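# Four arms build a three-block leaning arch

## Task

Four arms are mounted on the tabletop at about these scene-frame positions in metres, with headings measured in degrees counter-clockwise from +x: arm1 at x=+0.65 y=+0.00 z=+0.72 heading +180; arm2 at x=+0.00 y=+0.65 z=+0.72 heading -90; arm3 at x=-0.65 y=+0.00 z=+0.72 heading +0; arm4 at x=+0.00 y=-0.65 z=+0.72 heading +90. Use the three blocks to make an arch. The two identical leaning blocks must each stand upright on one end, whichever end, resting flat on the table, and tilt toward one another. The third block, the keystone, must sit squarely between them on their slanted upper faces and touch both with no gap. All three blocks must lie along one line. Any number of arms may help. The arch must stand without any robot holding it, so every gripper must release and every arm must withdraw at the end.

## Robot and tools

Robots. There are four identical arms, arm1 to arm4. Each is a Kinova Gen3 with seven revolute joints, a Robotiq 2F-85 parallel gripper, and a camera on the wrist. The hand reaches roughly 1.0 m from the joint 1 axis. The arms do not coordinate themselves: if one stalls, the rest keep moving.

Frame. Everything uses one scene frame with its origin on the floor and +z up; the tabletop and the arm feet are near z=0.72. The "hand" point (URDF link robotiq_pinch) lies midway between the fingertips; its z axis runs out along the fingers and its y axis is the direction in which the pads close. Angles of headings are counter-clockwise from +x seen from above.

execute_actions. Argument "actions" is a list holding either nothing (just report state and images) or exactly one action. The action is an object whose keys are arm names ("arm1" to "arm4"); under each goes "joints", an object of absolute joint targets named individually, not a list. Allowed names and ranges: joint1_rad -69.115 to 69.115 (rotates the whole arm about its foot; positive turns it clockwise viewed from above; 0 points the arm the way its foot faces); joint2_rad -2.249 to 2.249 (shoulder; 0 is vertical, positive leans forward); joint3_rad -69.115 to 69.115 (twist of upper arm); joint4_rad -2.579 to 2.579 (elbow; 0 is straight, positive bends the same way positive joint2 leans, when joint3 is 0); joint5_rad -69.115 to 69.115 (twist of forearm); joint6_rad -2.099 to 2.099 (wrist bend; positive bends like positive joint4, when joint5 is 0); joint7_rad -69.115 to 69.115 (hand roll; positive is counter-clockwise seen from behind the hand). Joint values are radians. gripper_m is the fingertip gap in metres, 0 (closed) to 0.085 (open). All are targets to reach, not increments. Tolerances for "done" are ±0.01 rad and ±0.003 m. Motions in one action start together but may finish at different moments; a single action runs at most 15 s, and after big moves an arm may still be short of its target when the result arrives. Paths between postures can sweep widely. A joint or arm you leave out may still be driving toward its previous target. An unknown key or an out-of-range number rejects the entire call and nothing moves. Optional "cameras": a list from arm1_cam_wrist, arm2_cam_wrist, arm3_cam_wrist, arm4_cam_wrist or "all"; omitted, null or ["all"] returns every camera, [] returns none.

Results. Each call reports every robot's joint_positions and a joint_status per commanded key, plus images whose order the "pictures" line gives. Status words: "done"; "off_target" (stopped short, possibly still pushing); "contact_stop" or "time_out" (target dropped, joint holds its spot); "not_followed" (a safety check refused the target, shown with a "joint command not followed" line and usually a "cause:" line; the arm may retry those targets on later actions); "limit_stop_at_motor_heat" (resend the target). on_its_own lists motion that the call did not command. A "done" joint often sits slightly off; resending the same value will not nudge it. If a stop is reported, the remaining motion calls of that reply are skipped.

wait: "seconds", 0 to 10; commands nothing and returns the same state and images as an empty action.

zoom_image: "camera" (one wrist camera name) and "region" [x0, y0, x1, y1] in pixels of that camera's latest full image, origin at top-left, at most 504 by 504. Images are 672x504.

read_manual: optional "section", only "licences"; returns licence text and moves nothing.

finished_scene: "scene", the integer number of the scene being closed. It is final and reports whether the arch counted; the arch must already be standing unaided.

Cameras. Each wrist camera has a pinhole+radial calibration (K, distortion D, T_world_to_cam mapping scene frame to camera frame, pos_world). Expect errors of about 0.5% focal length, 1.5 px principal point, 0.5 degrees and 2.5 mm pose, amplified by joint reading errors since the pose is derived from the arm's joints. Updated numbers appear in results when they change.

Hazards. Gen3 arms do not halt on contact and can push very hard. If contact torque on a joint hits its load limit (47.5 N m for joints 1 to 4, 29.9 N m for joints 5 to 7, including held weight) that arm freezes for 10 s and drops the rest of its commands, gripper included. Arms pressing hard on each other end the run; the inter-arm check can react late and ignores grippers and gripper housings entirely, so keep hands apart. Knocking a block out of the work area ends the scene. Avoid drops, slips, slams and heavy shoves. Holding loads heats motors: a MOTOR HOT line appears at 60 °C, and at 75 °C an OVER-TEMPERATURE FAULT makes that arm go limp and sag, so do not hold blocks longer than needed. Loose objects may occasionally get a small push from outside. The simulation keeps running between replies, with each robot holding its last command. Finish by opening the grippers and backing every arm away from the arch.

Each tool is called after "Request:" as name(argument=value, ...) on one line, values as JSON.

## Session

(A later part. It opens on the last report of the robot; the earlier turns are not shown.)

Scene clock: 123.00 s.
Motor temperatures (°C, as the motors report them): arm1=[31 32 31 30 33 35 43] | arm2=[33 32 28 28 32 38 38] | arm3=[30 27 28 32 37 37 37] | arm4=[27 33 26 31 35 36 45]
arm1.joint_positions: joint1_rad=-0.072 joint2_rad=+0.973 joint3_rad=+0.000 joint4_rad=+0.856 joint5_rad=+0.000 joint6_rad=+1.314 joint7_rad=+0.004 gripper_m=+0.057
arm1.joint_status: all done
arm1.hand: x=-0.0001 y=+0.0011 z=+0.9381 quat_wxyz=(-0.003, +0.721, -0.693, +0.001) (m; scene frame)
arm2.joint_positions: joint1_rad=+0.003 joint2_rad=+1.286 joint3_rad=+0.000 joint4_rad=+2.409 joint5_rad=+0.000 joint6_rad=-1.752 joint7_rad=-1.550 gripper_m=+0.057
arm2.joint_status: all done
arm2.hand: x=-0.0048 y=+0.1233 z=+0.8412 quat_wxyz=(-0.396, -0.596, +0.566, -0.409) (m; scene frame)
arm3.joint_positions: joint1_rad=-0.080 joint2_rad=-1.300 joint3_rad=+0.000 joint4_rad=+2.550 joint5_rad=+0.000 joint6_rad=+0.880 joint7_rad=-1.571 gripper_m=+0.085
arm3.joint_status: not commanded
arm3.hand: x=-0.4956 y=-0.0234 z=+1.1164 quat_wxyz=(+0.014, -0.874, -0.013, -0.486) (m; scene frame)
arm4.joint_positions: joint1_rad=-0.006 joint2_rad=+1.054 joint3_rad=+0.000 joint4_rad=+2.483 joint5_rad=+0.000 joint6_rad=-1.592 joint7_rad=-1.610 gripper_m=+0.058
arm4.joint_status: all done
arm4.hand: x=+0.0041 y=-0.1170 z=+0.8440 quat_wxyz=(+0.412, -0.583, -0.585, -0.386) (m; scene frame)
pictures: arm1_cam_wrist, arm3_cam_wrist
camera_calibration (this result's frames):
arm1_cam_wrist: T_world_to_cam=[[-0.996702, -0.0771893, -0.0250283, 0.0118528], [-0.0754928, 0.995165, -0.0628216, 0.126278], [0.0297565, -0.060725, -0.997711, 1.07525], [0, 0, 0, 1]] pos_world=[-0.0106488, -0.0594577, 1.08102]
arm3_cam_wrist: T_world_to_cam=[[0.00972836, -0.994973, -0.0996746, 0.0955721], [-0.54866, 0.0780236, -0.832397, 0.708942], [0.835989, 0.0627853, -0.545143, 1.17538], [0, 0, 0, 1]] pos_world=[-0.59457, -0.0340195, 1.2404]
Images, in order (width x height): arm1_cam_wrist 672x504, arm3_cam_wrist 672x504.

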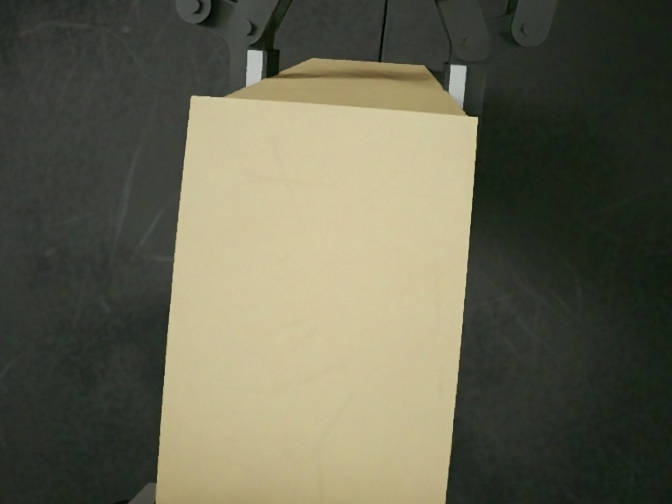

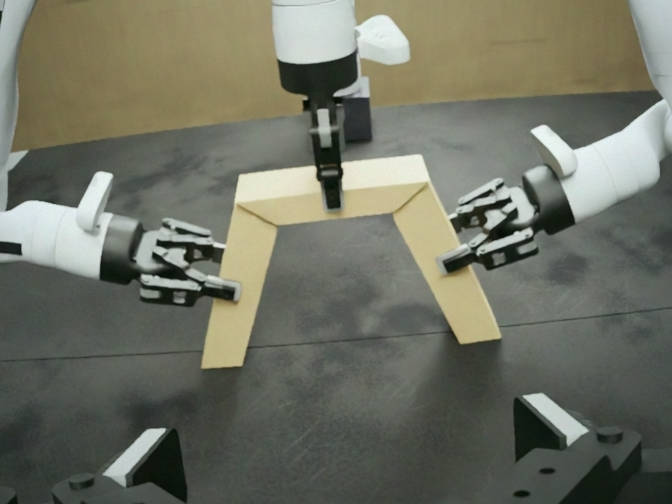

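Request:
execute_actions(actions=[{"arm1":{"joints":{"joint2_rad":0.9752,"joint4_rad":0.8678,"joint6_rad":1.2986}},"arm2":{"joints":{"joint2_rad":1.2926,"joint4_rad":2.4043,"joint6_rad":-1.7599}},"arm4":{"joints":{"joint2_rad":1.0619,"joint4_rad":2.4795,"joint6_rad":-1.6044}}}], cameras=["arm3_cam_wrist"])

Request:
zoom_image(camera="arm3_cam_wrist", region=[220, 180, 290, 240])

Request:
zoom_image(camera="arm3_cam_wrist", region=[380, 170, 450, 230])

Scene clock: 131.47 s.
Motor temperatures (°C, as the motors report them): arm1=[31 32 31 30 33 35 43] | arm2=[33 32 28 28 32 38 38] | arm3=[30 27 28 32 37 37 37] | arm4=[27 33 26 30 35 36 45]
arm1.joint_positions: joint1_rad=-0.072 joint2_rad=+0.977 joint3_rad=+0.000 joint4_rad=+0.868 joint5_rad=+0.000 joint6_rad=+1.299 joint7_rad=+0.004 gripper_m=+0.057
arm1.joint_status: all done
arm1.hand: x=+0.0005 y=+0.0011 z=+0.9322 quat_wxyz=(-0.003, +0.721, -0.693, +0.001) (m; scene frame)
arm2.joint_positions: joint1_rad=+0.003 joint2_rad=+1.295 joint3_rad=+0.000 joint4_rad=+2.405 joint5_rad=+0.000 joint6_rad=-1.757 joint7_rad=-1.550 gripper_m=+0.057
arm2.joint_status: all done
arm2.hand: x=-0.0048 y=+0.1236 z=+0.8382 quat_wxyz=(-0.396, -0.596, +0.566, -0.409) (m; scene frame)
arm3.joint_positions: joint1_rad=-0.080 joint2_rad=-1.300 joint3_rad=+0.000 joint4_rad=+2.550 joint5_rad=+0.000 joint6_rad=+0.880 joint7_rad=-1.571 gripper_m=+0.085
arm3.joint_status: not commanded
arm3.hand: x=-0.4956 y=-0.0234 z=+1.1164 quat_wxyz=(+0.014, -0.874, -0.013, -0.486) (m; scene frame)
arm4.joint_positions: joint1_rad=-0.006 joint2_rad=+1.063 joint3_rad=+0.000 joint4_rad=+2.480 joint5_rad=+0.000 joint6_rad=-1.603 joint7_rad=-1.610 gripper_m=+0.058
arm4.joint_status: all done
arm4.hand: x=+0.0041 y=-0.1167 z=+0.8424 quat_wxyz=(+0.413, -0.582, -0.584, -0.387) (m; scene frame)
pictures: arm3_cam_wrist
camera_calibration (this result's frames):
arm3_cam_wrist: T_world_to_cam=[[0.00972833, -0.994973, -0.0996748, 0.0955723], [-0.54866, 0.0780237, -0.832397, 0.708942], [0.835989, 0.0627854, -0.545143, 1.17538], [0, 0, 0, 1]] pos_world=[-0.59457, -0.0340195, 1.2404]
Images, in order (width x height): arm3_cam_wrist 672x504.

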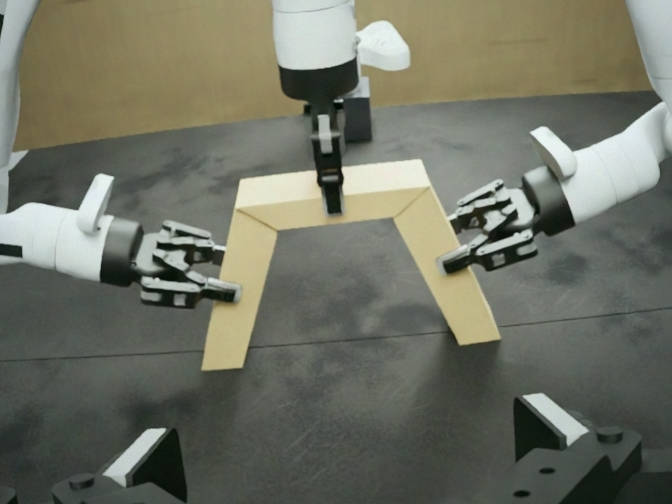

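Region (220, 180, 290, 240) of arm3_cam_wrist's 672x504 image, scaled by 7.200; it fills the top 432 rows of this view, and the rest is white.

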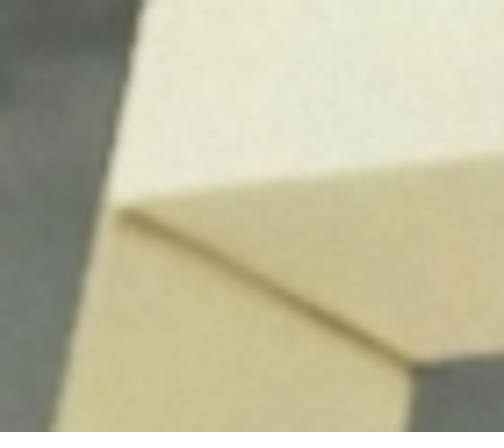

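Region (380, 170, 450, 230) of arm3_cam_wrist's 672x504 image, scaled by 7.200; it fills the top 432 rows of this view, and the rest is white.

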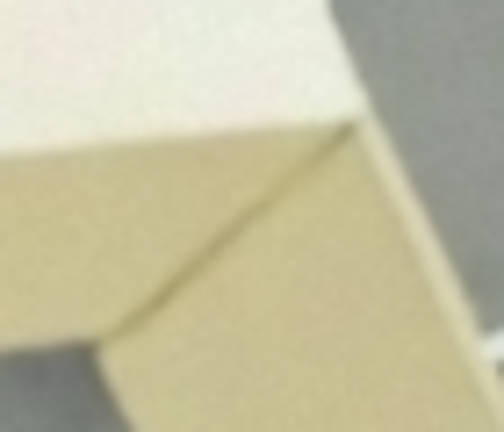

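Request:
execute_actions(actions=[{"arm1":{"joints":{"joint2_rad":0.976,"joint4_rad":0.871,"joint6_rad":1.2946}},"arm2":{"joints":{"joint2_rad":1.294,"joint4_rad":2.3929,"joint6_rad":-1.7499}}}], cameras=["arm3_cam_wrist","arm2_cam_wrist","arm4_cam_wrist"])

Request:
zoom_image(camera="arm3_cam_wrist", region=[220, 180, 290, 240])

Request:
zoom_image(camera="arm3_cam_wrist", region=[180, 330, 270, 390])

Scene clock: 139.83 s.
Motor temperatures (°C, as the motors report them): arm1=[31 32 31 30 33 35 43] | arm2=[33 32 28 28 32 38 38] | arm3=[30 27 28 32 37 37 37] | arm4=[27 33 26 30 35 36 45]
arm1.joint_positions: joint1_rad=-0.072 joint2_rad=+0.977 joint3_rad=+0.000 joint4_rad=+0.872 joint5_rad=+0.000 joint6_rad=+1.295 joint7_rad=+0.004 gripper_m=+0.057
arm1.joint_status: all done
arm1.hand: x=+0.0006 y=+0.0011 z=+0.9307 quat_wxyz=(-0.003, +0.721, -0.693, +0.001) (m; scene frame)
arm2.joint_positions: joint1_rad=+0.003 joint2_rad=+1.295 joint3_rad=+0.000 joint4_rad=+2.394 joint5_rad=+0.000 joint6_rad=-1.749 joint7_rad=-1.550 gripper_m=+0.057
arm2.joint_status: all done
arm2.hand: x=-0.0048 y=+0.1200 z=+0.8377 quat_wxyz=(-0.398, -0.596, +0.565, -0.410) (m; scene frame)
arm3.joint_positions: joint1_rad=-0.080 joint2_rad=-1.300 joint3_rad=+0.000 joint4_rad=+2.550 joint5_rad=+0.000 joint6_rad=+0.880 joint7_rad=-1.571 gripper_m=+0.085
arm3.joint_status: not commanded
arm3.hand: x=-0.4956 y=-0.0234 z=+1.1164 quat_wxyz=(+0.014, -0.874, -0.013, -0.486) (m; scene frame)
arm4.joint_positions: joint1_rad=-0.006 joint2_rad=+1.063 joint3_rad=+0.000 joint4_rad=+2.480 joint5_rad=+0.000 joint6_rad=-1.603 joint7_rad=-1.610 gripper_m=+0.058
arm4.joint_status: not commanded
arm4.hand: x=+0.0041 y=-0.1167 z=+0.8424 quat_wxyz=(+0.413, -0.582, -0.584, -0.387) (m; scene frame)
pictures: arm2_cam_wrist, arm3_cam_wrist, arm4_cam_wrist
camera_calibration (this result's frames):
arm2_cam_wrist: T_world_to_cam=[[-0.995775, -0.0555849, -0.0730891, 0.0766055], [0.042572, 0.425788, -0.903821, 0.738957], [0.0813592, -0.903114, -0.421623, 0.61427], [0, 0, 0, 1]] pos_world=[-0.00515354, 0.244375, 0.932474]
arm3_cam_wrist: T_world_to_cam=[[0.00972826, -0.994972, -0.099675, 0.0955725], [-0.54866, 0.0780239, -0.832397, 0.708942], [0.835989, 0.0627855, -0.545143, 1.17538], [0, 0, 0, 1]] pos_world=[-0.59457, -0.0340195, 1.2404]
arm4_cam_wrist: T_world_to_cam=[[0.994139, 0.103843, -0.0300543, 0.0452053], [0.00916812, -0.357995, -0.933679, 0.79822], [-0.107716, 0.927931, -0.356849, 0.554939], [0, 0, 0, 1]] pos_world=[0.00751709, -0.23388, 0.944669]
Images, in order (width x height): arm2_cam_wrist 672x504, arm3_cam_wrist 672x504, arm4_cam_wrist 672x504.

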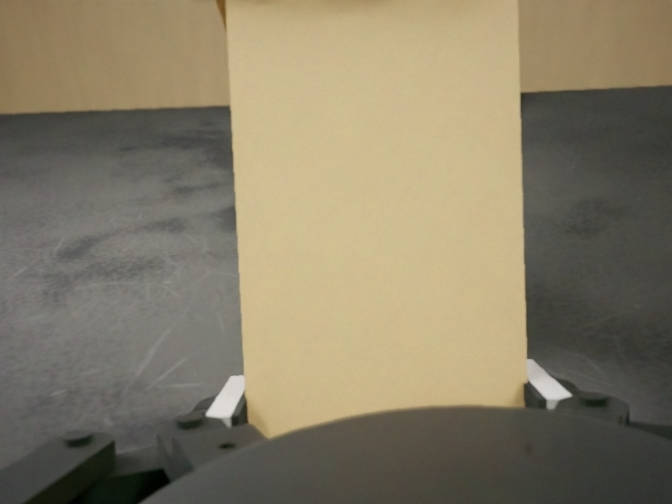

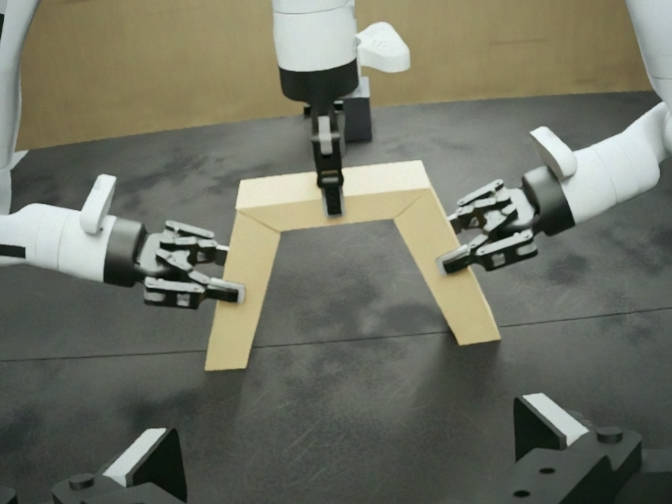

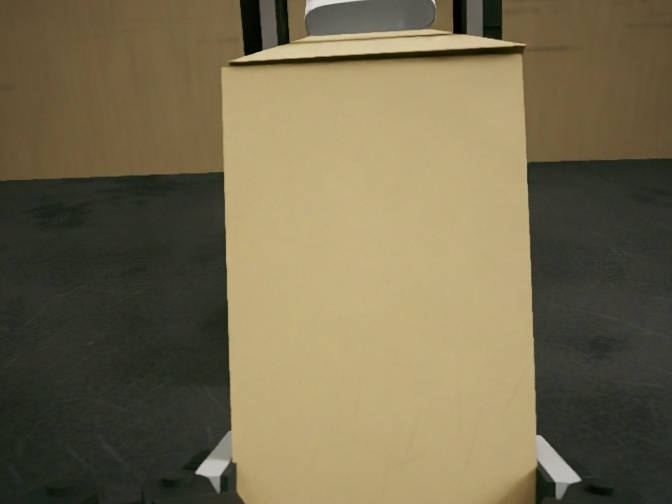

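Region (220, 180, 290, 240) of arm3_cam_wrist's 672x504 image, scaled by 7.200; it fills the top 432 rows of this view, and the rest is white.

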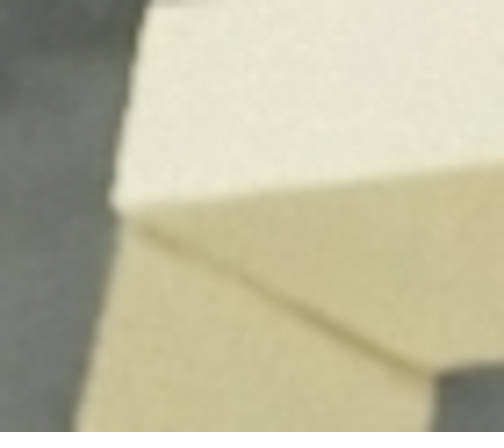

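Region (180, 330, 270, 390) of arm3_cam_wrist's 672x504 image, scaled by 5.600.

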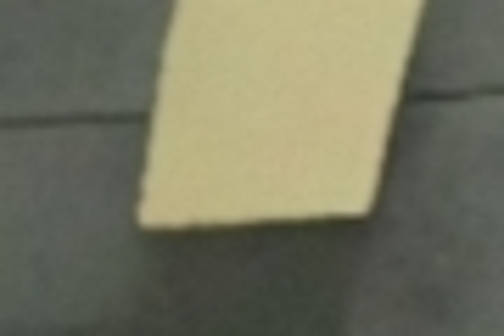

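Request:
execute_actions(actions=[{"arm1":{"joints":{"gripper_m":0.085}}}], cameras=[])

Request:
execute_actions(actions=[{"arm2":{"joints":{"gripper_m":0.085}},"arm4":{"joints":{"gripper_m":0.085}},"arm1":{"joints":{"joint2_rad":0.91,"joint4_rad":0.72,"joint6_rad":1.51}}}], cameras=[])

Request:
execute_actions(actions=[{"arm2":{"joints":{"joint2_rad":0.9,"joint4_rad":2.57,"joint6_rad":-1.0}},"arm4":{"joints":{"joint2_rad":0.7,"joint4_rad":2.57,"joint6_rad":-0.85}},"arm1":{"joints":{"joint2_rad":0.3,"joint4_rad":1.4,"joint6_rad":1.44}}}], cameras=["arm3_cam_wrist"])

Request:
zoom_image(camera="arm3_cam_wrist", region=[210, 140, 460, 250])

Scene clock: 149.70 s.
Motor temperatures (°C, as the motors report them): arm1=[31 33 31 30 33 35 43] | arm2=[33 32 28 28 32 38 38] | arm3=[30 27 28 32 37 37 37] | arm4=[27 33 26 30 35 36 45]
arm1.joint_positions: joint1_rad=-0.072 joint2_rad=+0.976 joint3_rad=+0.000 joint4_rad=+0.871 joint5_rad=+0.000 joint6_rad=+1.295 joint7_rad=+0.004 gripper_m=+0.085
arm1.joint_status: all done
arm1.hand: x=+0.0001 y=+0.0011 z=+0.9318 quat_wxyz=(-0.002, +0.721, -0.693, +0.000) (m; scene frame)
arm2.joint_positions: joint1_rad=+0.003 joint2_rad=+1.295 joint3_rad=+0.000 joint4_rad=+2.394 joint5_rad=+0.000 joint6_rad=-1.749 joint7_rad=-1.550 gripper_m=+0.057
arm2.joint_status: not commanded
arm2.hand: x=-0.0048 y=+0.1200 z=+0.8377 quat_wxyz=(-0.398, -0.596, +0.565, -0.410) (m; scene frame)
arm3.joint_positions: joint1_rad=-0.080 joint2_rad=-1.300 joint3_rad=+0.000 joint4_rad=+2.550 joint5_rad=+0.000 joint6_rad=+0.880 joint7_rad=-1.571 gripper_m=+0.085
arm3.joint_status: not commanded
arm3.hand: x=-0.4956 y=-0.0234 z=+1.1164 quat_wxyz=(+0.014, -0.874, -0.013, -0.486) (m; scene frame)
arm4.joint_positions: joint1_rad=-0.006 joint2_rad=+1.063 joint3_rad=+0.000 joint4_rad=+2.480 joint5_rad=+0.000 joint6_rad=-1.603 joint7_rad=-1.610 gripper_m=+0.058
arm4.joint_status: not commanded
arm4.hand: x=+0.0042 y=-0.1167 z=+0.8424 quat_wxyz=(+0.413, -0.582, -0.584, -0.387) (m; scene frame)
pictures: none
No camera images: the call's "cameras" was empty. Leave "cameras" out to get every camera's image.

Scene clock: 150.80 s.
Motor temperatures (°C, as the motors report them): arm1=[31 33 31 30 33 35 43] | arm2=[33 32 28 28 32 38 38] | arm3=[30 27 28 32 37 37 37] | arm4=[27 33 26 30 35 36 45]
arm1.joint_positions: joint1_rad=-0.072 joint2_rad=+0.910 joint3_rad=+0.000 joint4_rad=+0.720 joint5_rad=+0.000 joint6_rad=+1.510 joint7_rad=+0.004 gripper_m=+0.085
arm1.joint_status: all done
arm1.hand: x=+0.0042 y=+0.0010 z=+1.0215 quat_wxyz=(-0.002, +0.721, -0.693, +0.000) (m; scene frame)
arm2.joint_positions: joint1_rad=+0.003 joint2_rad=+1.294 joint3_rad=+0.000 joint4_rad=+2.393 joint5_rad=+0.000 joint6_rad=-1.750 joint7_rad=-1.550 gripper_m=+0.085
arm2.joint_status: all done
arm2.hand: x=-0.0046 y=+0.1194 z=+0.8384 quat_wxyz=(-0.398, -0.595, +0.564, -0.411) (m; scene frame)
arm3.joint_positions: joint1_rad=-0.080 joint2_rad=-1.300 joint3_rad=+0.000 joint4_rad=+2.550 joint5_rad=+0.000 joint6_rad=+0.880 joint7_rad=-1.571 gripper_m=+0.085
arm3.joint_status: not commanded
arm3.hand: x=-0.4956 y=-0.0234 z=+1.1164 quat_wxyz=(+0.014, -0.874, -0.013, -0.486) (m; scene frame)
arm4.joint_positions: joint1_rad=-0.006 joint2_rad=+1.062 joint3_rad=+0.000 joint4_rad=+2.479 joint5_rad=+0.000 joint6_rad=-1.604 joint7_rad=-1.610 gripper_m=+0.085
arm4.joint_status: all done
arm4.hand: x=+0.0041 y=-0.1159 z=+0.8437 quat_wxyz=(+0.414, -0.581, -0.583, -0.388) (m; scene frame)
pictures: none
No camera images: the call's "cameras" was empty. Leave "cameras" out to get every camera's image.

Scene clock: 152.73 s.
Motor temperatures (°C, as the motors report them): arm1=[31 33 31 30 33 35 43] | arm2=[33 32 28 28 32 38 38] | arm3=[30 27 28 32 37 37 37] | arm4=[27 33 26 30 35 36 45]
arm1.joint_positions: joint1_rad=-0.072 joint2_rad=+0.300 joint3_rad=+0.000 joint4_rad=+1.400 joint5_rad=+0.000 joint6_rad=+1.440 joint7_rad=+0.004 gripper_m=+0.085
arm1.joint_status: all done
arm1.hand: x=+0.2135 y=+0.0082 z=+1.1440 quat_wxyz=(-0.002, +0.721, -0.693, +0.000) (m; scene frame)
arm2.joint_positions: joint1_rad=+0.003 joint2_rad=+0.900 joint3_rad=+0.000 joint4_rad=+2.570 joint5_rad=+0.000 joint6_rad=-1.000 joint7_rad=-1.550 gripper_m=+0.085
arm2.joint_status: all done
arm2.hand: x=-0.0087 y=+0.2296 z=+0.8225 quat_wxyz=(-0.232, -0.684, +0.647, -0.242) (m; scene frame)
arm3.joint_positions: joint1_rad=-0.080 joint2_rad=-1.300 joint3_rad=+0.000 joint4_rad=+2.550 joint5_rad=+0.000 joint6_rad=+0.880 joint7_rad=-1.571 gripper_m=+0.085
arm3.joint_status: not commanded
arm3.hand: x=-0.4956 y=-0.0234 z=+1.1164 quat_wxyz=(+0.014, -0.874, -0.013, -0.486) (m; scene frame)
arm4.joint_positions: joint1_rad=-0.006 joint2_rad=+0.700 joint3_rad=+0.000 joint4_rad=+2.570 joint5_rad=+0.000 joint6_rad=-0.850 joint7_rad=-1.610 gripper_m=+0.085
arm4.joint_status: all done
arm4.hand: x=+0.0080 y=-0.2151 z=+0.8158 quat_wxyz=(+0.257, -0.661, -0.662, -0.243) (m; scene frame)
pictures: arm3_cam_wrist
camera_calibration (this result's frames):
arm3_cam_wrist: T_world_to_cam=[[0.00972848, -0.994973, -0.0996748, 0.0955725], [-0.54866, 0.0780236, -0.832397, 0.708942], [0.835989, 0.0627856, -0.545143, 1.17538], [0, 0, 0, 1]] pos_world=[-0.59457, -0.0340194, 1.2404]
Images, in order (width x height): arm3_cam_wrist 672x504.

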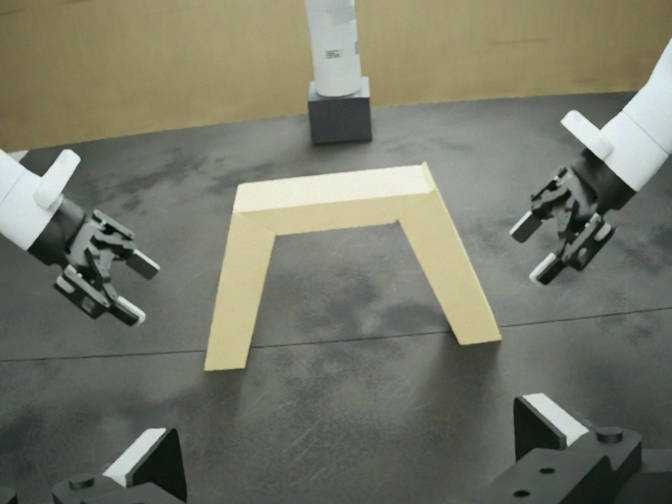

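Region (210, 140, 460, 250) of arm3_cam_wrist's 672x504 image, scaled by 2.016; it fills the top 222 rows of this view, and the rest is white.

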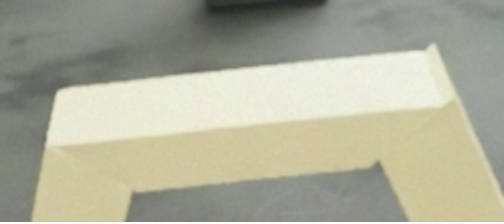

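Request:
finished_scene(scene=2)

The scene is finished: the task was done.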